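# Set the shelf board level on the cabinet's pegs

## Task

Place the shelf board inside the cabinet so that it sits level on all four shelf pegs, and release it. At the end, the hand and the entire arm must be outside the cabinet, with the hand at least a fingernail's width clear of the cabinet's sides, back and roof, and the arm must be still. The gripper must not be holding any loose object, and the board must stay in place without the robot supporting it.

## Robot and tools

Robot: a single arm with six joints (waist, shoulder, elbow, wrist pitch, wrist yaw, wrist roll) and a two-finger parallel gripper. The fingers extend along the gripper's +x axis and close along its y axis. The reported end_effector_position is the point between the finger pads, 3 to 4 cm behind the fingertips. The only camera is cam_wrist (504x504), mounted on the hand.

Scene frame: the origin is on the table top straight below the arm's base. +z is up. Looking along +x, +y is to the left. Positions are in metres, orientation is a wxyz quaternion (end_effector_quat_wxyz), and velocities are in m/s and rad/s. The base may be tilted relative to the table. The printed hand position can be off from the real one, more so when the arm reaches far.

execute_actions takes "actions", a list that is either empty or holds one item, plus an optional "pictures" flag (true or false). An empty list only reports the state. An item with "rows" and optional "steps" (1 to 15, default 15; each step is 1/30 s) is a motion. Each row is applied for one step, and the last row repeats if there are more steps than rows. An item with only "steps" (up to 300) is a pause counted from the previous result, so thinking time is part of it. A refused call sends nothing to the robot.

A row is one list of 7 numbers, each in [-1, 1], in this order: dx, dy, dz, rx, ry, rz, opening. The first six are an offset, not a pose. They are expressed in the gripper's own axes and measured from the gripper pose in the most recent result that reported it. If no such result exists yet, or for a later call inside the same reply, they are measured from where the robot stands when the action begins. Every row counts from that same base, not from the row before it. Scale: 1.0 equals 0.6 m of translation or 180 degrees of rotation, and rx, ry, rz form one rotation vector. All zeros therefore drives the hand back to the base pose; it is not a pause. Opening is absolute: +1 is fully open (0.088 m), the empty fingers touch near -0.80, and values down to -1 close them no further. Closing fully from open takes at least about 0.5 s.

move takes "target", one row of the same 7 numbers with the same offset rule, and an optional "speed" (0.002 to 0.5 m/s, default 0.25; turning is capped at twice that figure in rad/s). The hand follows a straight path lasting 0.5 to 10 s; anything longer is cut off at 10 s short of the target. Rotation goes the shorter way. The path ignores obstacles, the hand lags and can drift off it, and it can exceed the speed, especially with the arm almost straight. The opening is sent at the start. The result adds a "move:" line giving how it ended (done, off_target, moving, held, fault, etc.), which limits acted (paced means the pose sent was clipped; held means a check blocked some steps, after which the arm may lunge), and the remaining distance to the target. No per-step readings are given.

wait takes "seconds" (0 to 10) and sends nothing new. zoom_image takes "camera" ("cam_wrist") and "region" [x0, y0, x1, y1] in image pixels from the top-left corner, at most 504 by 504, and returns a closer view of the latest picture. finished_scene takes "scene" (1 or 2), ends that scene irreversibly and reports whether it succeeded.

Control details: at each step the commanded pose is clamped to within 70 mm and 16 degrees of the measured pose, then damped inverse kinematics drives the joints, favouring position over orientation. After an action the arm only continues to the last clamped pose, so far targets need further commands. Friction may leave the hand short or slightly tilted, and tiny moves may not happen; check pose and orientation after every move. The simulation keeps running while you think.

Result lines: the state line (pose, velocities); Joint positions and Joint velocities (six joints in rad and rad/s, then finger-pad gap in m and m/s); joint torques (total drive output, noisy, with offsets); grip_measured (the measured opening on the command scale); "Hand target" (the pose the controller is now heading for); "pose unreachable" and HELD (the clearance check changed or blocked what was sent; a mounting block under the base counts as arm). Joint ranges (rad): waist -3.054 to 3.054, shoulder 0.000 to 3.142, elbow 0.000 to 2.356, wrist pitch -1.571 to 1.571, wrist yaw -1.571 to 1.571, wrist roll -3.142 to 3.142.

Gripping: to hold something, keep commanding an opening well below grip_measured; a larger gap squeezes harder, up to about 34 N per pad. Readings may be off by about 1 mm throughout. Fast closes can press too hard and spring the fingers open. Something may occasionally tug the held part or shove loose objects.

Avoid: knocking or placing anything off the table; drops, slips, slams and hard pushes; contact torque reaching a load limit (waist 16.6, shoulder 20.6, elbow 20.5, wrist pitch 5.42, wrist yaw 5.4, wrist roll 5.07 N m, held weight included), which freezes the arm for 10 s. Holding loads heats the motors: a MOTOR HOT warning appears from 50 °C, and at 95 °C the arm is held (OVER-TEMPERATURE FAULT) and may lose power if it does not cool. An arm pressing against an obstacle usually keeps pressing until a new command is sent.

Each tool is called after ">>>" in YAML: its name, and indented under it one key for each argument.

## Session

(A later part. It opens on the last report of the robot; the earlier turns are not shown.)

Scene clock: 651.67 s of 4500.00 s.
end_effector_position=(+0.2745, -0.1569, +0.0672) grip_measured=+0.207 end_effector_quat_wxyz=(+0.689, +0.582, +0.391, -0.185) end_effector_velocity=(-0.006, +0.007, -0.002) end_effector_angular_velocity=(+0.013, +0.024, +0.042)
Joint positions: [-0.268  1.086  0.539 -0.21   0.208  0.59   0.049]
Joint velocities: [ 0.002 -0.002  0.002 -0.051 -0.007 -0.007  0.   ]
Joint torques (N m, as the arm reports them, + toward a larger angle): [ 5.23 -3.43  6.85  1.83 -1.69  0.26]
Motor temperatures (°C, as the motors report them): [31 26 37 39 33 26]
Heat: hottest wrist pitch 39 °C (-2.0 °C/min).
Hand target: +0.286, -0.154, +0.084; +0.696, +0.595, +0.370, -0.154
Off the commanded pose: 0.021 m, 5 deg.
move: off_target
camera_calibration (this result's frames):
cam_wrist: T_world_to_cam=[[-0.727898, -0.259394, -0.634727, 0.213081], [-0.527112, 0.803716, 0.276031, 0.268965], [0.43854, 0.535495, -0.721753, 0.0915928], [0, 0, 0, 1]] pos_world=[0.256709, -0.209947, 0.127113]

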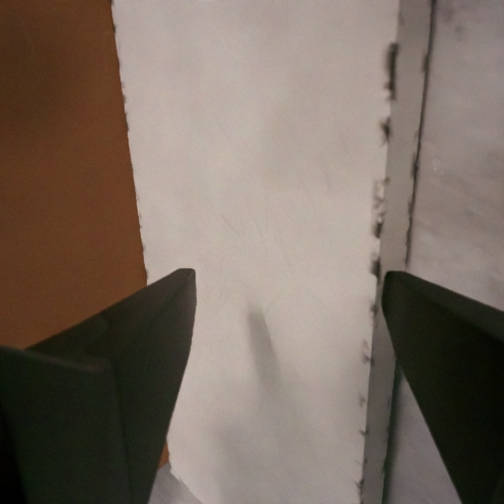

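>>> move:
  target: [-0.05,0.035,0.0,0,0,0,0.2]
  speed: 0.04

>>> move:
  target: [0.0,0.0,0.0,0,0,-0.17,1]
  speed: 0.06

Scene clock: 687.27 s of 4500.00 s.
end_effector_position=(+0.2700, -0.1549, +0.1002) grip_measured=+0.200 end_effector_quat_wxyz=(+0.689, +0.579, +0.396, -0.183) end_effector_velocity=(-0.007, +0.003, -0.005) end_effector_angular_velocity=(-0.015, +0.035, +0.024)
Joint positions: [-0.14   1.021  0.609 -0.381  0.299  0.678  0.049]
Joint velocities: [ 0.002 -0.002 -0.002 -0.037  0.022 -0.007 -0.   ]
Joint torques (N m, as the arm reports them, + toward a larger angle): [ 2.53 -3.36  6.05  0.72 -0.21  0.28]
Motor temperatures (°C, as the motors report them): [35 27 39 45 38 26]
Heat: hottest wrist pitch 45 °C (+6.1 °C/min).
Hand target: +0.271, -0.157, +0.103; +0.689, +0.582, +0.391, -0.184
Off the commanded pose: 0.004 m, 1 deg.
After step 90, 31.40 s passed at rest.
move: done
camera_calibration (this result's frames):
cam_wrist: T_world_to_cam=[[-0.7294, -0.268002, -0.629405, 0.229784], [-0.534219, 0.797851, 0.279365, 0.256535], [0.427301, 0.540009, -0.725124, 0.120383], [0, 0, 0, 1]] pos_world=[0.253211, -0.208102, 0.160253]

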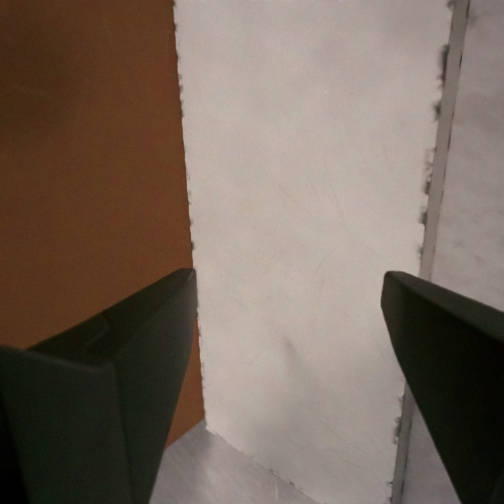

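Scene clock: 692.00 s of 4500.00 s.
end_effector_position=(+0.2679, -0.1550, +0.0988) grip_measured=+1.000 end_effector_quat_wxyz=(+0.614, +0.455, +0.537, -0.357) end_effector_velocity=(-0.002, -0.001, +0.001) end_effector_angular_velocity=(+0.008, +0.010, +0.001)
Joint positions: [ 0.063  1.434  0.978 -0.936  0.734  1.148  0.088]
Joint velocities: [-0.002 -0.002  0.007 -0.022 -0.007  0.007  0.   ]
Joint torques (N m, as the arm reports them, + toward a larger angle): [ 4.07 -2.79  5.74  0.27  0.    0.28]
Motor temperatures (°C, as the motors report them): [35 26 39 44 38 26]
Heat: hottest wrist pitch 44 °C (+5.1 °C/min).
Hand target: +0.270, -0.155, +0.100; +0.614, +0.455, +0.537, -0.358
Off the commanded pose: 0.002 m, 0 deg.
move: done
camera_calibration (this result's frames):
cam_wrist: T_world_to_cam=[[-0.931972, -0.332401, -0.144699, 0.223804], [-0.36252, 0.857518, 0.365024, 0.210663], [0.00274799, 0.392648, -0.919685, 0.230493], [0, 0, 0, 1]] pos_world=[0.284316, -0.196757, 0.167468]

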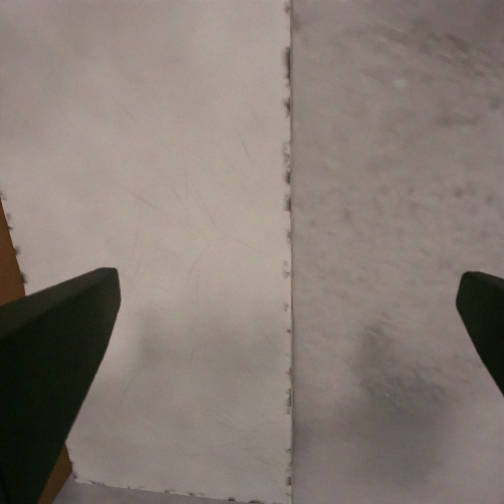

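>>> move:
  target: [0.0,0.05,0,0,0,0,1]
  speed: 0.04

>>> move:
  target: [0.088,-0.012,0,0,0,0,1]
  speed: 0.03

Scene clock: 698.97 s of 4500.00 s.
end_effector_position=(+0.2939, -0.1458, +0.1033) grip_measured=+1.000 end_effector_quat_wxyz=(+0.614, +0.454, +0.538, -0.356) end_effector_velocity=(+0.001, +0.003, -0.000) end_effector_angular_velocity=(+0.020, +0.006, +0.014)
Joint positions: [ 0.093  1.547  1.069 -0.942  0.738  1.186  0.088]
Joint velocities: [-0.002  0.007  0.007 -0.007 -0.022 -0.007  0.   ]
Joint torques (N m, as the arm reports them, + toward a larger angle): [ 4.46 -2.95  5.47  0.37  0.12  0.33]
Motor temperatures (°C, as the motors report them): [35 26 39 43 37 26]
Heat: hottest wrist pitch 43 °C (+4.0 °C/min).
Hand target: +0.296, -0.145, +0.104; +0.614, +0.455, +0.537, -0.357
Off the commanded pose: 0.002 m, 0 deg.
After step 90, 2.93 s passed at rest.
move: done
camera_calibration (this result's frames):
cam_wrist: T_world_to_cam=[[-0.931248, -0.334223, -0.145165, 0.251297], [-0.364382, 0.85634, 0.365933, 0.210865], [0.0020077, 0.39367, -0.91925, 0.231298], [0, 0, 0, 1]] pos_world=[0.310391, -0.187638, 0.171937]

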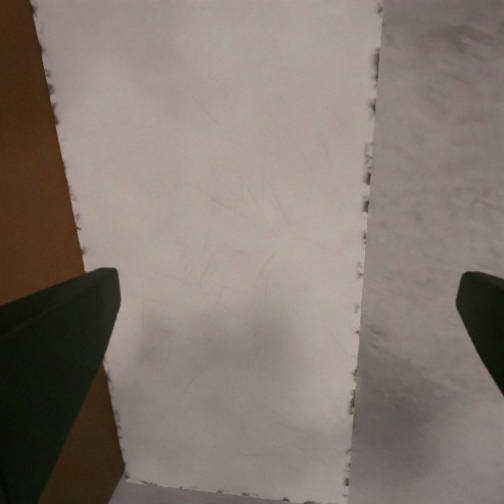

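Scene clock: 701.03 s of 4500.00 s.
end_effector_position=(+0.2979, -0.1484, +0.0541) grip_measured=+1.000 end_effector_quat_wxyz=(+0.615, +0.460, +0.531, -0.358) end_effector_velocity=(+0.003, -0.000, +0.000) end_effector_angular_velocity=(+0.002, -0.017, +0.006)
Joint positions: [-0.042  1.562  0.936 -0.658  0.71   1.01   0.088]
Joint velocities: [-0.002 -0.002 -0.002  0.022 -0.007 -0.022  0.   ]
Joint torques (N m, as the arm reports them, + toward a larger angle): [ 3.7  -3.57  3.65  0.63 -0.12 -0.22]
Motor temperatures (°C, as the motors report them): [35 26 39 42 36 26]
Heat: hottest wrist pitch 42 °C (+3.0 °C/min).
Hand target: +0.296, -0.146, +0.050; +0.614, +0.455, +0.538, -0.356
Off the commanded pose: 0.005 m, 1 deg.
move: done
camera_calibration (this result's frames):
cam_wrist: T_world_to_cam=[[-0.933625, -0.322431, -0.156151, 0.250043], [-0.357778, 0.861599, 0.360059, 0.231633], [0.018446, 0.392027, -0.919769, 0.181883], [0, 0, 0, 1]] pos_world=[0.312964, -0.190256, 0.122933]

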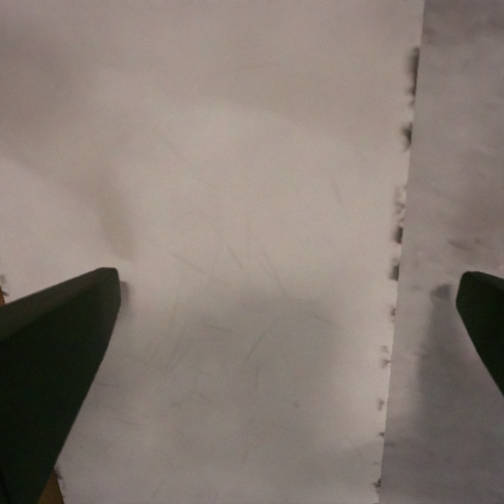

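>>> move:
  target: [0.014,0.0,0,0,0,0,1]
  speed: 0.01

>>> move:
  target: [0.005,0.03,0,0,0,0,1]
  speed: 0.01

Scene clock: 705.23 s of 4500.00 s.
end_effector_position=(+0.3014, -0.1507, +0.0498) grip_measured=+1.000 end_effector_quat_wxyz=(+0.616, +0.465, +0.524, -0.360) end_effector_velocity=(+0.001, +0.001, -0.001) end_effector_angular_velocity=(+0.003, -0.003, +0.019)
Joint positions: [-0.058  1.566  0.928 -0.616  0.706  0.991  0.088]
Joint velocities: [-0.002  0.002 -0.002  0.007 -0.007 -0.022  0.   ]
Joint torques (N m, as the arm reports them, + toward a larger angle): [ 3.86 -3.52  3.52  0.72 -0.08 -0.23]
Motor temperatures (°C, as the motors report them): [35 26 38 42 36 26]
Heat: hottest wrist pitch 42 °C (+3.0 °C/min).
Hand target: +0.299, -0.148, +0.046; +0.615, +0.460, +0.531, -0.358
Off the commanded pose: 0.005 m, 1 deg.
After step 90, 0.17 s passed at rest.
move: done
camera_calibration (this result's frames):
cam_wrist: T_world_to_cam=[[-0.936041, -0.309954, -0.166597, 0.255047], [-0.35019, 0.86699, 0.354536, 0.235223], [0.0345479, 0.390201, -0.920081, 0.173663], [0, 0, 0, 1]] pos_world=[0.315107, -0.192647, 0.118879]

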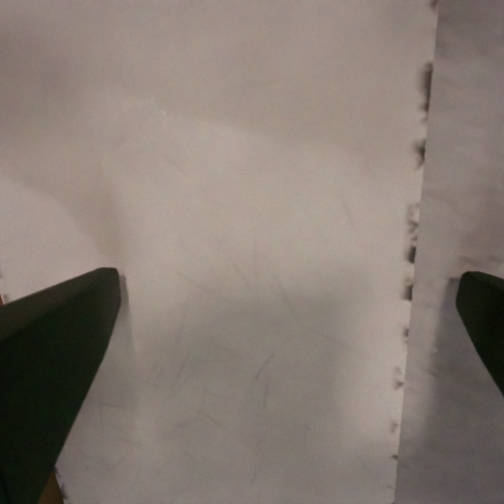

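Scene clock: 707.27 s of 4500.00 s.
end_effector_position=(+0.3077, -0.1499, +0.0493) grip_measured=+1.000 end_effector_quat_wxyz=(+0.617, +0.454, +0.532, -0.362) end_effector_velocity=(-0.002, -0.001, -0.001) end_effector_angular_velocity=(-0.008, +0.008, +0.009)
Joint positions: [-0.051  1.609  0.969 -0.643  0.721  0.999  0.088]
Joint velocities: [-0.002 -0.002 -0.002 -0.007  0.007 -0.007  0.   ]
Joint torques (N m, as the arm reports them, + toward a larger angle): [ 5.36 -1.17  6.67  1.98 -0.27  0.62]
Motor temperatures (°C, as the motors report them): [35 26 38 42 36 26]
Heat: hottest wrist pitch 42 °C (+3.0 °C/min).
Hand target: +0.318, -0.145, +0.050; +0.617, +0.465, +0.524, -0.359
Off the commanded pose: 0.012 m, 2 deg.
move: off_target
camera_calibration (this result's frames):
cam_wrist: T_world_to_cam=[[-0.934299, -0.325562, -0.145238, 0.257155], [-0.356319, 0.865426, 0.352242, 0.238686], [0.0110163, 0.38085, -0.924571, 0.178801], [0, 0, 0, 1]] pos_world=[0.323338, -0.190941, 0.118588]

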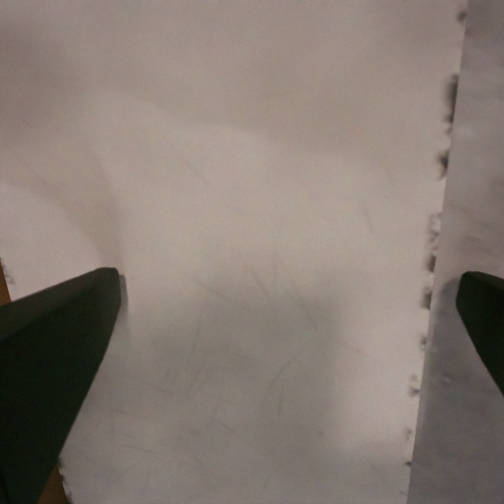

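>>> move:
  target: [-0.024,0.022,0,0,0,0,1]
  speed: 0.008

Scene clock: 712.33 s of 4500.00 s.
end_effector_position=(+0.3056, -0.1515, +0.0581) grip_measured=+1.000 end_effector_quat_wxyz=(+0.611, +0.440, +0.542, -0.372) end_effector_velocity=(-0.002, +0.001, -0.001) end_effector_angular_velocity=(+0.006, +0.005, +0.012)
Joint positions: [-0.025  1.627  1.021 -0.747  0.75   1.055  0.088]
Joint velocities: [-0.002 -0.002 -0.002 -0.007 -0.007 -0.007  0.   ]
Joint torques (N m, as the arm reports them, + toward a larger angle): [ 6.29 -3.29  6.95  1.42 -0.47  0.41]
Motor temperatures (°C, as the motors report them): [35 26 38 42 35 26]
Heat: hottest wrist pitch 42 °C (+2.0 °C/min).
Hand target: +0.317, -0.146, +0.066; +0.616, +0.454, +0.532, -0.362
Off the commanded pose: 0.015 m, 2 deg.
move: off_target
camera_calibration (this result's frames):
cam_wrist: T_world_to_cam=[[-0.936172, -0.335929, -0.103604, 0.252534], [-0.350405, 0.868005, 0.35183, 0.234859], [-0.028261, 0.365677, -0.930313, 0.197551], [0, 0, 0, 1]] pos_world=[0.324294, -0.191265, 0.127317]

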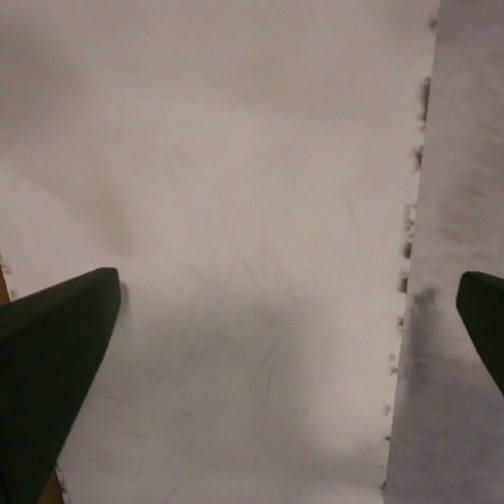

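>>> move:
  target: [-0.02,-0.07,0,0,0,0.06,0.2]
  speed: 0.03

Scene clock: 720.60 s of 4500.00 s.
end_effector_position=(+0.2672, -0.1658, +0.0657) grip_measured=+0.200 end_effector_quat_wxyz=(+0.644, +0.489, +0.497, -0.314) end_effector_velocity=(-0.003, +0.001, +0.000) end_effector_angular_velocity=(+0.004, -0.000, +0.009)
Joint positions: [-0.105  1.294  0.774 -0.572  0.612  0.833  0.049]
Joint velocities: [-0.002 -0.012 -0.007 -0.007 -0.007 -0.007 -0.   ]
Joint torques (N m, as the arm reports them, + toward a larger angle): [ 2.93 -4.08  3.81  0.77 -0.2  -0.26]
Motor temperatures (°C, as the motors report them): [36 27 38 42 35 26]
Heat: hottest wrist pitch 42 °C (+1.0 °C/min).
Hand target: +0.265, -0.166, +0.065; +0.645, +0.489, +0.498, -0.313
Off the commanded pose: 0.003 m, 0 deg.
After step 90, 1.90 s passed at rest.
move: done
camera_calibration (this result's frames):
cam_wrist: T_world_to_cam=[[-0.899991, -0.325667, -0.289753, 0.216869], [-0.414219, 0.845992, 0.335738, 0.245626], [0.13579, 0.422182, -0.896283, 0.172103], [0, 0, 0, 1]] pos_world=[0.273554, -0.209829, 0.134625]

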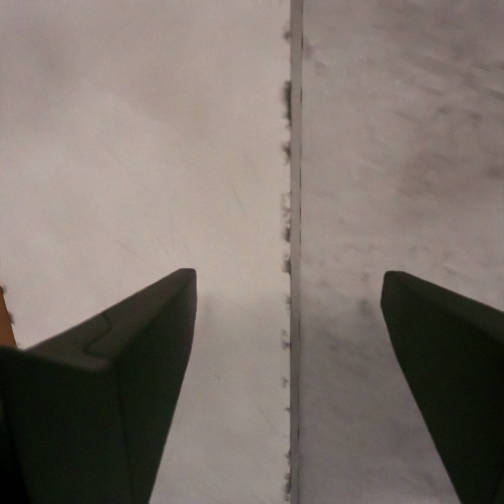

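>>> move:
  target: [0.034,-0.008,0,0,0,0,0.2]
  speed: 0.015

>>> move:
  target: [0.014,0.035,0,0,0,0,0.2]
  speed: 0.01

Scene clock: 724.70 s of 4500.00 s.
end_effector_position=(+0.2709, -0.1684, +0.0485) grip_measured=+0.200 end_effector_quat_wxyz=(+0.645, +0.493, +0.490, -0.316) end_effector_velocity=(-0.003, -0.002, -0.002) end_effector_angular_velocity=(-0.003, +0.014, -0.009)
Joint positions: [-0.164  1.315  0.736 -0.462  0.584  0.772  0.049]
Joint velocities: [-0.007 -0.002 -0.002 -0.007  0.007  0.007 -0.   ]
Joint torques (N m, as the arm reports them, + toward a larger angle): [ 2.99 -2.77  3.44  0.75 -0.14 -0.19]
Motor temperatures (°C, as the motors report them): [36 27 38 41 34 26]
Heat: hottest wrist pitch 41 °C (-1.0 °C/min).
Hand target: +0.269, -0.166, +0.045; +0.644, +0.489, +0.497, -0.314
Off the commanded pose: 0.005 m, 1 deg.
move: done
camera_calibration (this result's frames):
cam_wrist: T_world_to_cam=[[-0.900836, -0.315162, -0.298608, 0.216766], [-0.407308, 0.851611, 0.329937, 0.254432], [0.150314, 0.418845, -0.89553, 0.152778], [0, 0, 0, 1]] pos_world=[0.275938, -0.212351, 0.117599]

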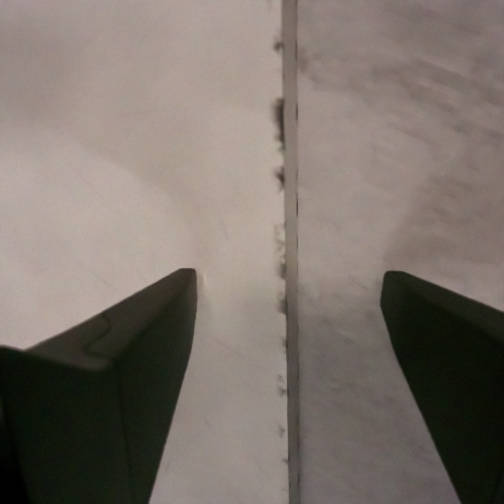

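Scene clock: 727.17 s of 4500.00 s.
end_effector_position=(+0.2897, -0.1613, +0.0468) grip_measured=+0.200 end_effector_quat_wxyz=(+0.646, +0.492, +0.492, -0.315) end_effector_velocity=(-0.001, -0.003, -0.002) end_effector_angular_velocity=(-0.022, +0.009, -0.002)
Joint positions: [-0.136  1.406  0.783 -0.438  0.597  0.799  0.049]
Joint velocities: [-0.002  0.002 -0.002  0.007  0.022 -0.007 -0.   ]
Joint torques (N m, as the arm reports them, + toward a larger angle): [ 3.82 -2.98  5.31  0.72  0.01  0.23]
Motor temperatures (°C, as the motors report them): [36 27 38 41 34 26]
Heat: hottest wrist pitch 41 °C (-1.0 °C/min).
Hand target: +0.292, -0.161, +0.047; +0.645, +0.493, +0.491, -0.316
Off the commanded pose: 0.003 m, 0 deg.
move: done
camera_calibration (this result's frames):
cam_wrist: T_world_to_cam=[[-0.899825, -0.319783, -0.296738, 0.234317], [-0.41097, 0.849561, 0.33068, 0.257354], [0.146351, 0.419505, -0.895878, 0.146711], [0, 0, 0, 1]] pos_world=[0.295137, -0.205253, 0.115864]

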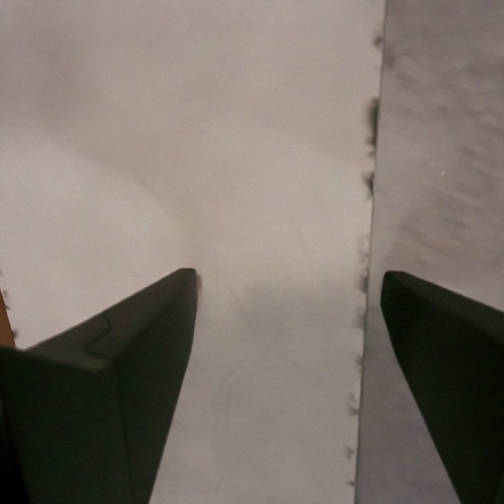

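>>> move:
  target: [0.006,0.018,0,0,0,0,0.2]
  speed: 0.008

Scene clock: 730.37 s of 4500.00 s.
end_effector_position=(+0.2942, -0.1598, +0.0452) grip_measured=+0.203 end_effector_quat_wxyz=(+0.645, +0.486, +0.496, -0.319) end_effector_velocity=(-0.003, -0.003, -0.001) end_effector_angular_velocity=(-0.004, +0.010, -0.012)
Joint positions: [-0.127  1.439  0.802 -0.44   0.616  0.81   0.049]
Joint velocities: [-0.007 -0.007 -0.002 -0.007  0.007  0.007  0.   ]
Joint torques (N m, as the arm reports them, + toward a larger angle): [ 4.23 -2.6   5.94  1.23 -0.41  0.25]
Motor temperatures (°C, as the motors report them): [36 27 38 41 34 26]
Heat: hottest wrist pitch 41 °C (-2.0 °C/min).
Hand target: +0.300, -0.158, +0.047; +0.646, +0.492, +0.492, -0.315
Off the commanded pose: 0.007 m, 1 deg.
move: done
camera_calibration (this result's frames):
cam_wrist: T_world_to_cam=[[-0.902814, -0.325534, -0.280988, 0.237632], [-0.409073, 0.851623, 0.327715, 0.258346], [0.132613, 0.41081, -0.902025, 0.146843], [0, 0, 0, 1]] pos_world=[0.300746, -0.202981, 0.114563]

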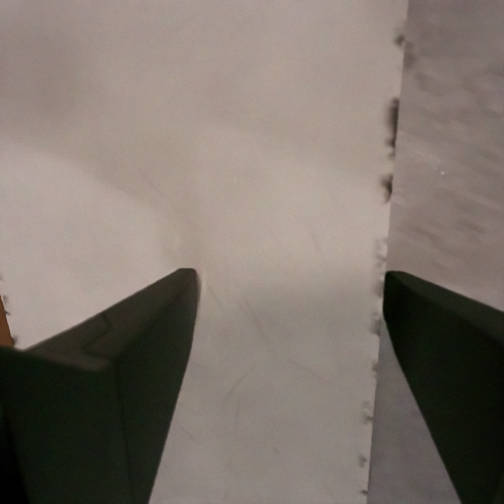

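>>> move:
  target: [-0.015,0.02,0,0,0,0,0.2]
  speed: 0.006

Scene clock: 734.47 s of 4500.00 s.
end_effector_position=(+0.2949, -0.1589, +0.0519) grip_measured=+0.203 end_effector_quat_wxyz=(+0.642, +0.478, +0.503, -0.327) end_effector_velocity=(-0.001, +0.004, -0.001) end_effector_angular_velocity=(+0.015, +0.001, +0.033)
Joint positions: [-0.097  1.455  0.838 -0.505  0.648  0.854  0.049]
Joint velocities: [-0.002  0.002 -0.002 -0.007 -0.022 -0.022 -0.   ]
Joint torques (N m, as the arm reports them, + toward a larger angle): [ 5.06 -3.3   6.24  0.98 -0.46  0.35]
Motor temperatures (°C, as the motors report them): [36 27 38 41 34 26]
Heat: hottest wrist pitch 41 °C (-2.0 °C/min).
Hand target: +0.302, -0.156, +0.057; +0.645, +0.486, +0.496, -0.319
Off the commanded pose: 0.010 m, 2 deg.
move: off_target
camera_calibration (this result's frames):
cam_wrist: T_world_to_cam=[[-0.908733, -0.330377, -0.255061, 0.240004], [-0.402828, 0.854182, 0.32879, 0.25414], [0.109244, 0.401528, -0.909308, 0.158245], [0, 0, 0, 1]] pos_world=[0.303187, -0.20133, 0.121551]

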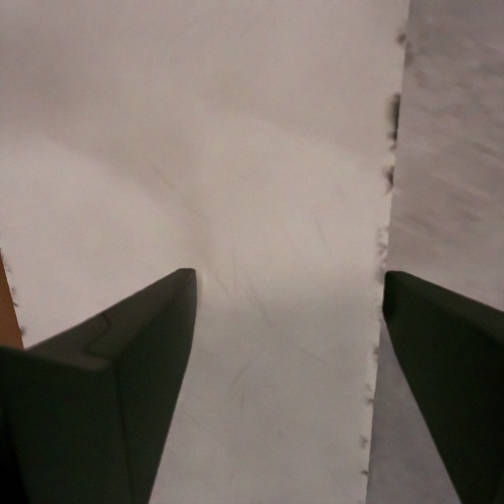

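>>> move:
  target: [-0.026,0.027,0,0,0,0.02,0.2]
  speed: 0.008

Scene clock: 739.97 s of 4500.00 s.
end_effector_position=(+0.2940, -0.1568, +0.0599) grip_measured=+0.206 end_effector_quat_wxyz=(+0.646, +0.475, +0.503, -0.322) end_effector_velocity=(-0.005, +0.001, -0.003) end_effector_angular_velocity=(-0.002, +0.024, +0.008)
Joint positions: [-0.071  1.441  0.846 -0.538  0.655  0.866  0.049]
Joint velocities: [-0.002  0.002 -0.002 -0.022  0.007  0.007 -0.   ]
Joint torques (N m, as the arm reports them, + toward a larger angle): [ 5.64 -4.73  6.58  1.48 -0.86  0.35]
Motor temperatures (°C, as the motors report them): [36 27 38 40 34 26]
Heat: hottest wrist pitch 40 °C (-4.0 °C/min).
Hand target: +0.305, -0.154, +0.071; +0.652, +0.493, +0.488, -0.307
Off the commanded pose: 0.016 m, 3 deg.
move: off_target
camera_calibration (this result's frames):
cam_wrist: T_world_to_cam=[[-0.902494, -0.342832, -0.260713, 0.238518], [-0.416388, 0.849255, 0.324634, 0.252809], [0.110117, 0.401538, -0.909198, 0.164479], [0, 0, 0, 1]] pos_world=[0.302416, -0.198973, 0.129659]

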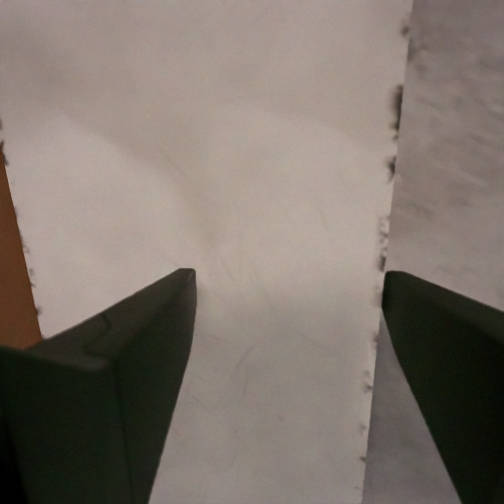

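>>> move:
  target: [-0.04,0.035,0,0,0,0.02,0.2]
  speed: 0.01

Scene clock: 745.03 s of 4500.00 s.
end_effector_position=(+0.3045, -0.1490, +0.0851) grip_measured=+0.200 end_effector_quat_wxyz=(+0.656, +0.485, +0.494, -0.301) end_effector_velocity=(-0.005, -0.000, -0.002) end_effector_angular_velocity=(-0.009, +0.019, +0.019)
Joint positions: [ 0.006  1.437  0.897 -0.599  0.651  0.914  0.049]
Joint velocities: [-0.002 -0.002 -0.002 -0.022  0.007 -0.007  0.   ]
Joint torques (N m, as the arm reports them, + toward a larger angle): [ 3.92 -4.66  5.7   0.54 -0.13  0.29]
Motor temperatures (°C, as the motors report them): [36 27 38 40 33 26]
Heat: hottest wrist pitch 40 °C (-5.1 °C/min).
Hand target: +0.306, -0.151, +0.089; +0.656, +0.490, +0.488, -0.301
Off the commanded pose: 0.005 m, 1 deg.
move: done
camera_calibration (this result's frames):
cam_wrist: T_world_to_cam=[[-0.883826, -0.350515, -0.309825, 0.254588], [-0.443989, 0.837151, 0.319456, 0.24944], [0.147396, 0.419902, -0.89552, 0.173404], [0, 0, 0, 1]] pos_world=[0.310201, -0.192395, 0.15448]

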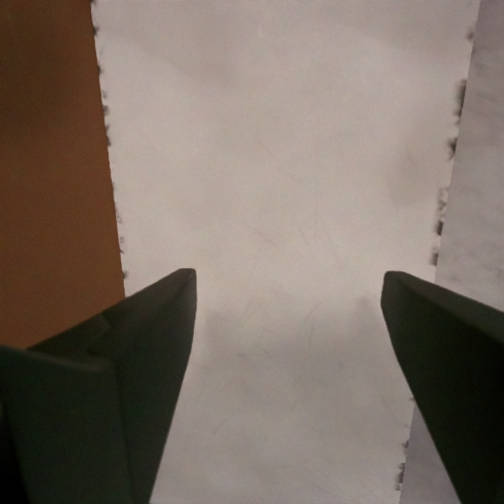

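>>> move:
  target: [-0.065,-0.13,-0.019,-0.595,-0.047,0.184,0.2]
  speed: 0.08

Scene clock: 782.83 s of 4500.00 s.
end_effector_position=(+0.2354, -0.1616, +0.0918) grip_measured=+0.200 end_effector_quat_wxyz=(+0.877, -0.019, +0.415, +0.240) end_effector_velocity=(-0.003, +0.004, +0.001) end_effector_angular_velocity=(+0.003, -0.016, +0.041)
Joint positions: [-0.367  0.979  0.688 -0.647  0.02  -1.01   0.049]
Joint velocities: [-0.002 -0.007 -0.002 -0.022 -0.022 -0.037  0.   ]
Joint torques (N m, as the arm reports them, + toward a larger angle): [ 1.44 -4.01  5.7   0.49 -0.49 -0.21]
Motor temperatures (°C, as the motors report them): [35 27 38 38 32 26]
Heat: hottest elbow 38 °C (-3.0 °C/min).
Hand target: +0.236, -0.165, +0.094; +0.880, -0.022, +0.412, +0.237
Off the commanded pose: 0.018 m, 21 deg.
After step 90, 24.57 s passed at rest.
move: off_target (path cut at 10 s)
camera_calibration (this result's frames):
cam_wrist: T_world_to_cam=[[0.420602, -0.895675, -0.144428, -0.219154], [-0.874487, -0.357854, -0.327435, 0.194754], [0.241591, 0.26402, -0.93377, 0.150982], [0, 0, 0, 1]] pos_world=[0.226011, -0.166459, 0.1731]

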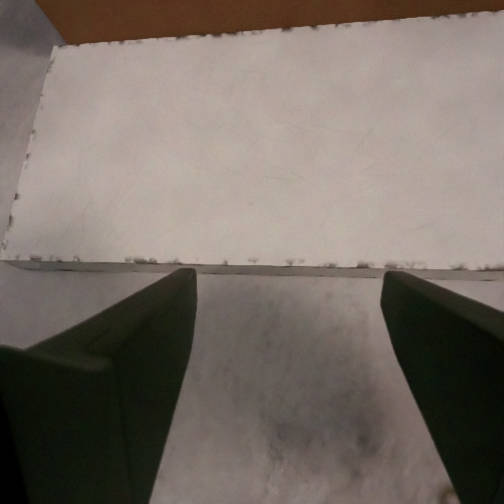

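>>> move:
  target: [0.008,-0.005,-0.046,-0.112,-0.010,0.033,0.2]
  speed: 0.08

Scene clock: 791.13 s of 4500.00 s.
end_effector_position=(+0.2188, -0.1677, +0.0704) grip_measured=+0.200 end_effector_quat_wxyz=(+0.855, -0.146, +0.353, +0.352) end_effector_velocity=(-0.000, +0.004, +0.001) end_effector_angular_velocity=(+0.011, -0.017, +0.022)
Joint positions: [-0.57   1.029  0.707 -0.713 -0.152 -1.533  0.049]
Joint velocities: [-0.002  0.002 -0.002 -0.007 -0.022 -0.022 -0.   ]
Joint torques (N m, as the arm reports them, + toward a larger angle): [ 1.45 -3.1   5.18  0.2  -0.45 -0.22]
Motor temperatures (°C, as the motors report them): [34 27 38 37 32 26]
Heat: hottest elbow 38 °C (-3.0 °C/min).
Hand target: +0.219, -0.169, +0.070; +0.854, -0.147, +0.353, +0.354
Off the commanded pose: 0.001 m, 0 deg.
After step 90, 2.73 s passed at rest.
move: done
camera_calibration (this result's frames):
cam_wrist: T_world_to_cam=[[0.688359, -0.725039, 0.021918, -0.262407], [-0.661938, -0.640235, -0.389791, 0.0815955], [0.296646, 0.253808, -0.920642, 0.121995], [0, 0, 0, 1]] pos_world=[0.198452, -0.168978, 0.149871]

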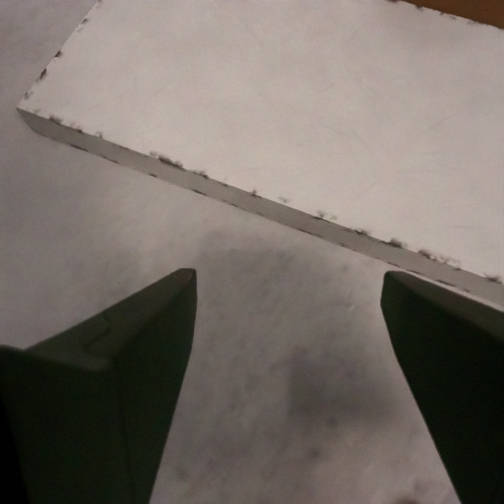

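>>> execute_actions:
  actions: []

Scene clock: 803.10 s of 4500.00 s.
end_effector_position=(+0.2188, -0.1677, +0.0704) grip_measured=+0.200 end_effector_quat_wxyz=(+0.854, -0.146, +0.353, +0.352) end_effector_velocity=(+0.001, +0.001, +0.003) end_effector_angular_velocity=(+0.006, -0.023, +0.016)
Joint positions: [-0.57   1.029  0.707 -0.714 -0.152 -1.535  0.049]
Joint velocities: [-0.002 -0.002  0.002 -0.007 -0.022 -0.022 -0.   ]
Joint torques (N m, as the arm reports them, + toward a larger angle): [ 1.51 -3.03  5.12  0.15 -0.51 -0.24]
Motor temperatures (°C, as the motors report them): [33 27 38 37 33 26]
Heat: hottest elbow 38 °C (-2.0 °C/min).
Hand target: +0.219, -0.169, +0.070; +0.854, -0.147, +0.353, +0.354
Off the commanded pose: 0.001 m, 0 deg.
Steps of this call (steps 1 to 90: nothing new was sent; then 8.97 s passed at rest). Readings (end_effector_position):
1: (+0.2188, -0.1677, +0.0704)
2: (+0.2188, -0.1677, +0.0704)
4: (+0.2187, -0.1677, +0.0704)
8: (+0.2187, -0.1677, +0.0704)
90: the state above
camera_calibration (this result's frames):
cam_wrist: T_world_to_cam=[[0.689295, -0.724123, 0.0227582, -0.262544], [-0.660817, -0.64129, -0.38996, 0.0811492], [0.296974, 0.253759, -0.92055, 0.121905], [0, 0, 0, 1]] pos_world=[0.198393, -0.169009, 0.149839]

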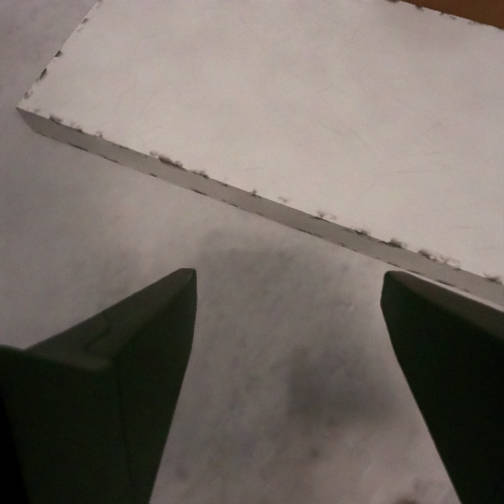

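>>> move:
  target: [0.051,-0.0428,0.0508,0.1216,0.164,-0.0702,0.2]
  speed: 0.15

Scene clock: 925.73 s of 4500.00 s.
end_effector_position=(+0.2653, -0.1554, +0.0689) grip_measured=+0.200 end_effector_quat_wxyz=(+0.781, -0.105, +0.599, +0.140) end_effector_velocity=(-0.006, +0.001, -0.001) end_effector_angular_velocity=(-0.003, +0.027, +0.019)
Joint positions: [-0.056  1.353  0.823 -0.679  0.646 -0.634  0.049]
Joint velocities: [ 0.002  0.002  0.002 -0.037  0.007  0.007 -0.   ]
Joint torques (N m, as the arm reports them, + toward a larger angle): [ 3.63 -2.52  5.47  0.48 -0.05  0.28]
Motor temperatures (°C, as the motors report them): [31 26 37 34 32 26]
Heat: hottest elbow 37 °C (+0.0 °C/min).
Hand target: +0.267, -0.155, +0.069; +0.781, -0.104, +0.600, +0.139
Off the commanded pose: 0.003 m, 0 deg.
After step 90, 117.00 s passed at rest.
move: done
camera_calibration (this result's frames):
cam_wrist: T_world_to_cam=[[0.336005, -0.941513, 0.0255543, -0.225908], [-0.935649, -0.330556, 0.123669, 0.205059], [-0.107989, -0.0654632, -0.991994, 0.166264], [0, 0, 0, 1]] pos_world=[0.285724, -0.134027, 0.145346]

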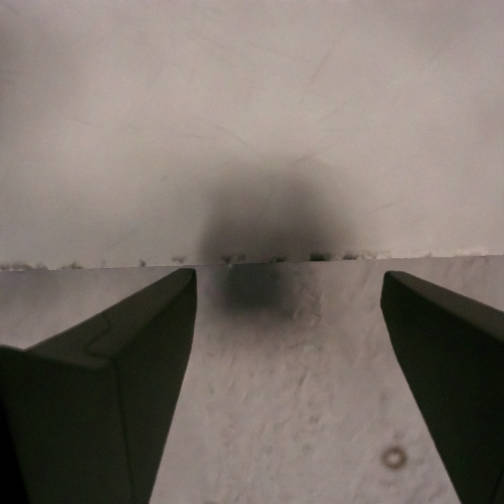

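>>> move:
  target: [0.0365,0,-0.0098,0,0,0,0.2]
  speed: 0.03

>>> move:
  target: [0.0151,0,0.0563,0,0,0,0.2]
  speed: 0.015

Scene clock: 929.03 s of 4500.00 s.
end_effector_position=(+0.2668, -0.1577, +0.0507) grip_measured=+0.200 end_effector_quat_wxyz=(+0.785, -0.104, +0.596, +0.136) end_effector_velocity=(+0.001, +0.000, -0.002) end_effector_angular_velocity=(-0.000, -0.008, +0.009)
Joint positions: [-0.118  1.362  0.773 -0.564  0.622 -0.708  0.049]
Joint velocities: [-0.007  0.002 -0.007  0.022 -0.007 -0.022  0.   ]
Joint torques (N m, as the arm reports them, + toward a larger angle): [ 2.73 -2.46  3.28  1.03 -0.22 -0.16]
Motor temperatures (°C, as the motors report them): [31 26 37 34 32 26]
Heat: hottest elbow 37 °C (+0.0 °C/min).
Hand target: +0.265, -0.156, +0.046; +0.781, -0.105, +0.599, +0.140
Off the commanded pose: 0.005 m, 1 deg.
move: done
camera_calibration (this result's frames):
cam_wrist: T_world_to_cam=[[0.328251, -0.94409, 0.030749, -0.226672], [-0.93952, -0.322947, 0.114052, 0.210688], [-0.0977451, -0.066327, -0.992999, 0.145494], [0, 0, 0, 1]] pos_world=[0.286572, -0.136307, 0.127415]

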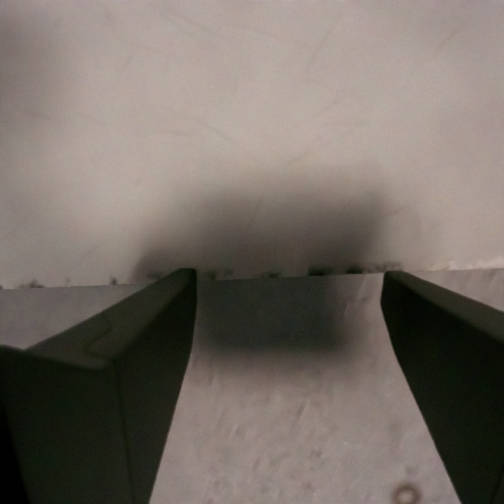

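Scene clock: 931.63 s of 4500.00 s.
end_effector_position=(+0.2977, -0.1478, +0.0524) grip_measured=+0.200 end_effector_quat_wxyz=(+0.786, -0.106, +0.595, +0.135) end_effector_velocity=(-0.002, +0.002, -0.002) end_effector_angular_velocity=(+0.006, +0.007, +0.016)
Joint positions: [-0.071  1.496  0.863 -0.546  0.643 -0.661  0.049]
Joint velocities: [-0.002  0.002 -0.002 -0.007 -0.007 -0.007 -0.   ]
Joint torques (N m, as the arm reports them, + toward a larger angle): [ 3.89 -2.57  4.95  0.78 -0.23  0.28]
Motor temperatures (°C, as the motors report them): [31 26 37 34 32 26]
Heat: hottest elbow 37 °C (+0.0 °C/min).
Hand target: +0.300, -0.146, +0.051; +0.785, -0.104, +0.596, +0.136
Off the commanded pose: 0.003 m, 0 deg.
move: done
camera_calibration (this result's frames):
cam_wrist: T_world_to_cam=[[0.32938, -0.943515, 0.0358799, -0.228099], [-0.939476, -0.323701, 0.112257, 0.242684], [-0.0943022, -0.0706837, -0.993031, 0.149127], [0, 0, 0, 1]] pos_world=[0.31719, -0.126117, 0.129028]

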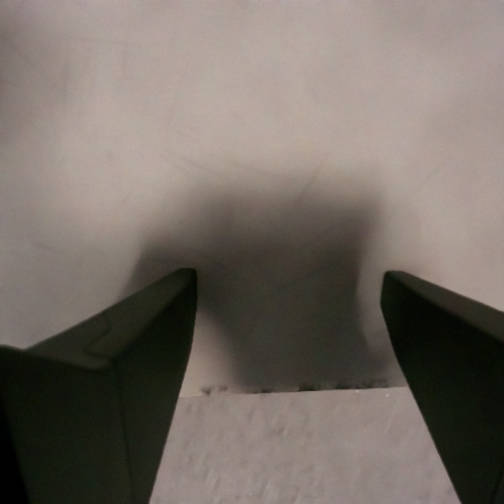

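>>> move:
  target: [-0.0253,0,-0.0622,0,0,0,0.2]
  speed: 0.04

>>> move:
  target: [0.029,0,-0.0078,0,0,0,0.2]
  speed: 0.02

Scene clock: 936.50 s of 4500.00 s.
end_effector_position=(+0.2630, -0.1613, +0.0581) grip_measured=+0.200 end_effector_quat_wxyz=(+0.787, -0.105, +0.593, +0.132) end_effector_velocity=(-0.003, +0.002, -0.001) end_effector_angular_velocity=(+0.002, +0.002, +0.026)
Joint positions: [-0.107  1.328  0.777 -0.597  0.63  -0.7    0.049]
Joint velocities: [-0.002 -0.007 -0.007 -0.007 -0.007 -0.022  0.   ]
Joint torques (N m, as the arm reports them, + toward a larger angle): [ 3.08 -4.65  3.77  0.45 -0.25 -0.31]
Motor temperatures (°C, as the motors report them): [32 26 37 34 32 26]
Heat: hottest elbow 37 °C (+0.0 °C/min).
Hand target: +0.260, -0.161, +0.057; +0.786, -0.107, +0.595, +0.134
Off the commanded pose: 0.003 m, 0 deg.
After step 90, 0.57 s passed at rest.
move: done
camera_calibration (this result's frames):
cam_wrist: T_world_to_cam=[[0.324058, -0.945272, 0.0380394, -0.22861], [-0.941647, -0.318424, 0.109118, 0.206619], [-0.0910337, -0.0711803, -0.993301, 0.149642], [0, 0, 0, 1]] pos_world=[0.282267, -0.139654, 0.134789]

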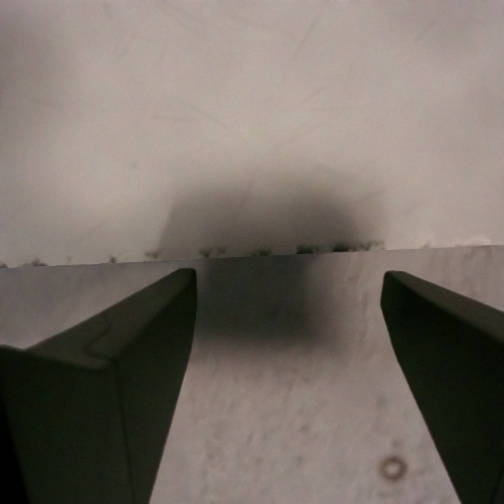

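Scene clock: 937.63 s of 4500.00 s.
end_effector_position=(+0.2648, -0.1628, +0.0480) grip_measured=+0.201 end_effector_quat_wxyz=(+0.791, -0.108, +0.587, +0.132) end_effector_velocity=(-0.003, +0.002, -0.001) end_effector_angular_velocity=(+0.002, +0.002, +0.026)
Joint positions: [-0.145  1.332  0.747 -0.521  0.609 -0.758  0.049]
Joint velocities: [-0.002 -0.007 -0.007 -0.007 -0.007 -0.022  0.   ]
Joint torques (N m, as the arm reports them, + toward a larger angle): [ 1.51 -1.97  2.77  1.89 -0.2  -0.09]
Motor temperatures (°C, as the motors report them): [32 26 37 34 32 26]
Heat: hottest elbow 37 °C (+0.0 °C/min).
Hand target: +0.263, -0.162, +0.040; +0.787, -0.105, +0.593, +0.132
Off the commanded pose: 0.008 m, 1 deg.
move: done
camera_calibration (this result's frames):
cam_wrist: T_world_to_cam=[[0.32695, -0.94396, 0.0452118, -0.231123], [-0.942032, -0.32172, 0.0952513, 0.209208], [-0.0753679, -0.0737333, -0.994426, 0.135128], [0, 0, 0, 1]] pos_world=[0.28283, -0.140901, 0.124897]

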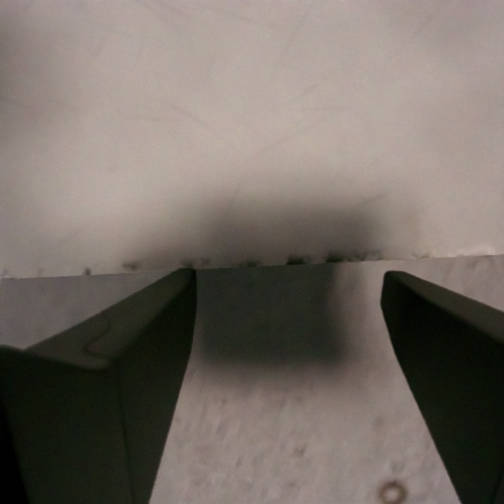

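>>> move:
  target: [0.0118,0,0.0313,0,0,0,0.2]
  speed: 0.01

Scene clock: 941.97 s of 4500.00 s.
end_effector_position=(+0.2673, -0.1619, +0.0488) grip_measured=+0.201 end_effector_quat_wxyz=(+0.778, -0.127, +0.600, +0.135) end_effector_velocity=(-0.005, -0.001, -0.001) end_effector_angular_velocity=(-0.019, +0.021, +0.020)
Joint positions: [-0.119  1.371  0.776 -0.554  0.654 -0.746  0.049]
Joint velocities: [ 0.002 -0.002 -0.002 -0.022  0.022 -0.007 -0.   ]
Joint torques (N m, as the arm reports them, + toward a larger angle): [ 3.54  1.36  6.5   3.94 -1.17  0.78]
Motor temperatures (°C, as the motors report them): [32 26 37 36 32 26]
Heat: hottest elbow 37 °C (+0.0 °C/min).
Hand target: +0.282, -0.156, +0.047; +0.791, -0.108, +0.588, +0.132
Off the commanded pose: 0.017 m, 3 deg.
move: off_target
camera_calibration (this result's frames):
cam_wrist: T_world_to_cam=[[0.353849, -0.933101, 0.0641356, -0.237468], [-0.929522, -0.343222, 0.134863, 0.203025], [-0.103828, -0.107336, -0.988786, 0.138082], [0, 0, 0, 1]] pos_world=[0.287081, -0.137077, 0.124383]

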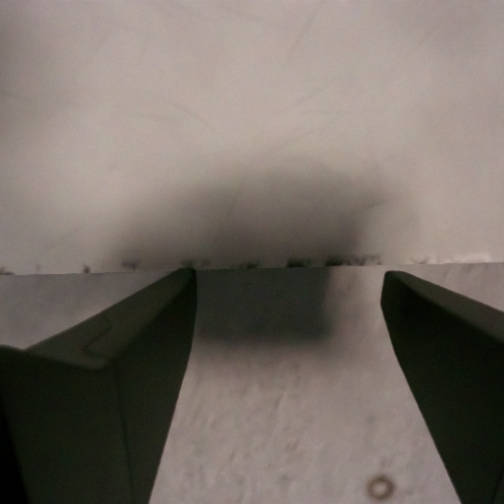

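>>> move:
  target: [-0.0287,0,0.0215,0,0,0,0.2]
  speed: 0.008

Scene clock: 947.17 s of 4500.00 s.
end_effector_position=(+0.2731, -0.1586, +0.0679) grip_measured=+0.200 end_effector_quat_wxyz=(+0.778, -0.127, +0.600, +0.136) end_effector_velocity=(-0.005, +0.001, -0.002) end_effector_angular_velocity=(-0.004, +0.023, +0.009)
Joint positions: [-0.05   1.384  0.839 -0.655  0.68  -0.666  0.049]
Joint velocities: [-0.002  0.002 -0.002 -0.022  0.007  0.007 -0.   ]
Joint torques (N m, as the arm reports them, + toward a larger angle): [ 3.63 -2.69  5.46  0.43 -0.06  0.28]
Motor temperatures (°C, as the motors report them): [32 26 37 39 32 26]
Heat: hottest wrist pitch 39 °C (+2.0 °C/min).
Hand target: +0.275, -0.158, +0.068; +0.778, -0.126, +0.600, +0.135
Off the commanded pose: 0.002 m, 0 deg.
move: done
camera_calibration (this result's frames):
cam_wrist: T_world_to_cam=[[0.355475, -0.932507, 0.063789, -0.237961], [-0.928942, -0.344912, 0.134545, 0.206549], [-0.103462, -0.107084, -0.988852, 0.157895], [0, 0, 0, 1]] pos_world=[0.292798, -0.133751, 0.143524]

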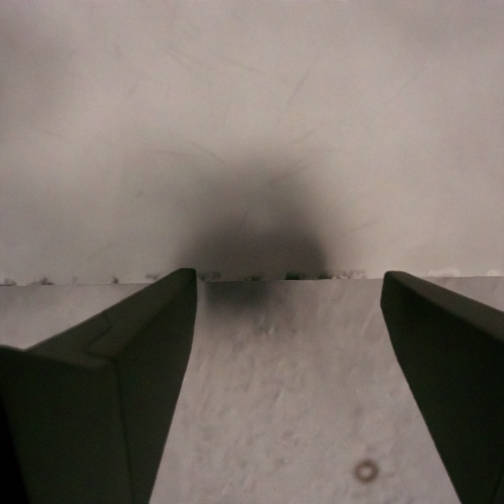

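>>> move:
  target: [-0.0086,0,-0.0322,0,0,0,0.2]
  speed: 0.04

>>> move:
  target: [0.037,0,-0.0099,0,0,0,0.2]
  speed: 0.025

>>> move:
  target: [0.0130,0,0.036,0,0,0,0.2]
  speed: 0.012

Scene clock: 954.27 s of 4500.00 s.
end_effector_position=(+0.2574, -0.1660, +0.0694) grip_measured=+0.200 end_effector_quat_wxyz=(+0.780, -0.126, +0.599, +0.133) end_effector_velocity=(-0.006, +0.002, -0.001) end_effector_angular_velocity=(+0.007, +0.014, +0.022)
Joint positions: [-0.072  1.305  0.801 -0.673  0.672 -0.691  0.049]
Joint velocities: [-0.002 -0.007 -0.007 -0.022 -0.007 -0.007  0.   ]
Joint torques (N m, as the arm reports them, + toward a larger angle): [ 2.6  -4.12  3.76  0.44 -0.19 -0.23]
Motor temperatures (°C, as the motors report them): [33 26 37 38 32 26]
Heat: hottest wrist pitch 38 °C (+1.0 °C/min).
Hand target: +0.255, -0.166, +0.068; +0.778, -0.127, +0.600, +0.136
Off the commanded pose: 0.003 m, 0 deg.
After step 90, 3.30 s passed at rest.
move: done
camera_calibration (this result's frames):
cam_wrist: T_world_to_cam=[[0.350062, -0.934406, 0.0658966, -0.238422], [-0.931409, -0.339727, 0.130626, 0.190984], [-0.0996712, -0.107104, -0.989239, 0.156037], [0, 0, 0, 1]] pos_world=[0.276899, -0.141188, 0.145122]

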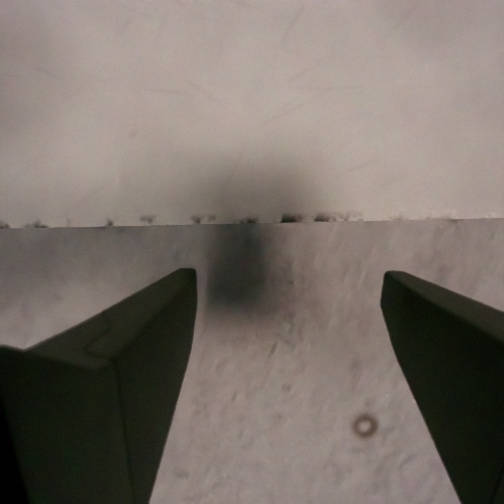

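Scene clock: 955.43 s of 4500.00 s.
end_effector_position=(+0.2591, -0.1696, +0.0500) grip_measured=+0.200 end_effector_quat_wxyz=(+0.784, -0.124, +0.595, +0.127) end_effector_velocity=(+0.001, +0.000, +0.000) end_effector_angular_velocity=(+0.016, -0.013, -0.002)
Joint positions: [-0.144  1.314  0.75  -0.548  0.643 -0.772  0.049]
Joint velocities: [-0.007 -0.007 -0.002  0.007 -0.022 -0.007 -0.   ]
Joint torques (N m, as the arm reports them, + toward a larger angle): [ 2.9  -2.67  3.64  0.68 -0.22 -0.17]
Motor temperatures (°C, as the motors report them): [33 26 37 38 32 26]
Heat: hottest wrist pitch 38 °C (+1.0 °C/min).
Hand target: +0.257, -0.167, +0.047; +0.780, -0.126, +0.598, +0.133
Off the commanded pose: 0.005 m, 1 deg.
move: done
camera_calibration (this result's frames):
cam_wrist: T_world_to_cam=[[0.337427, -0.93862, 0.0716651, -0.238828], [-0.936968, -0.327543, 0.121679, 0.197826], [-0.0907372, -0.108206, -0.989979, 0.134156], [0, 0, 0, 1]] pos_world=[0.278117, -0.144856, 0.125856]

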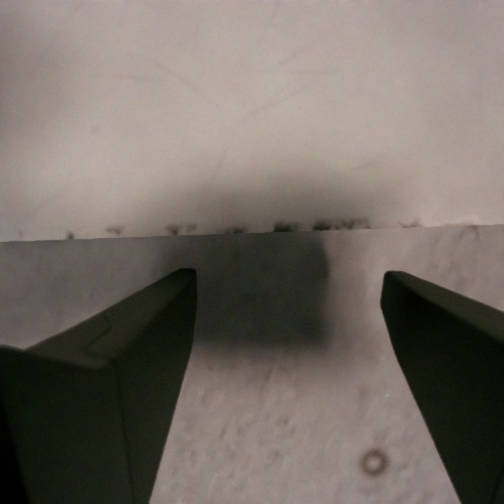

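Scene clock: 957.57 s of 4500.00 s.
end_effector_position=(+0.2683, -0.1657, +0.0457) grip_measured=+0.200 end_effector_quat_wxyz=(+0.772, -0.136, +0.608, +0.129) end_effector_velocity=(-0.001, -0.003, -0.002) end_effector_angular_velocity=(-0.019, +0.008, -0.015)
Joint positions: [-0.125  1.39   0.785 -0.549  0.681 -0.753  0.049]
Joint velocities: [-0.002  0.002 -0.002  0.007  0.022  0.007  0.   ]
Joint torques (N m, as the arm reports them, + toward a larger angle): [ 4.4  -1.    6.43  2.36 -0.91  0.7 ]
Motor temperatures (°C, as the motors report them): [33 26 37 38 32 26]
Heat: hottest wrist pitch 38 °C (+1.0 °C/min).
Hand target: +0.280, -0.162, +0.048; +0.784, -0.123, +0.595, +0.127
Off the commanded pose: 0.013 m, 2 deg.
move: off_target
camera_calibration (this result's frames):
cam_wrist: T_world_to_cam=[[0.356051, -0.930869, 0.0819183, -0.242155], [-0.926733, -0.34049, 0.158847, 0.20166], [-0.119973, -0.132474, -0.983899, 0.134692], [0, 0, 0, 1]] pos_world=[0.289264, -0.138908, 0.120328]

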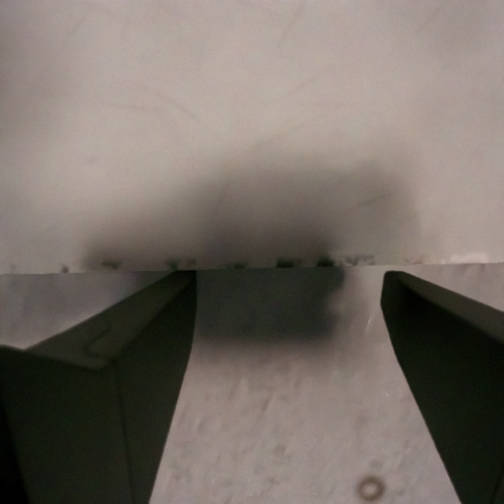

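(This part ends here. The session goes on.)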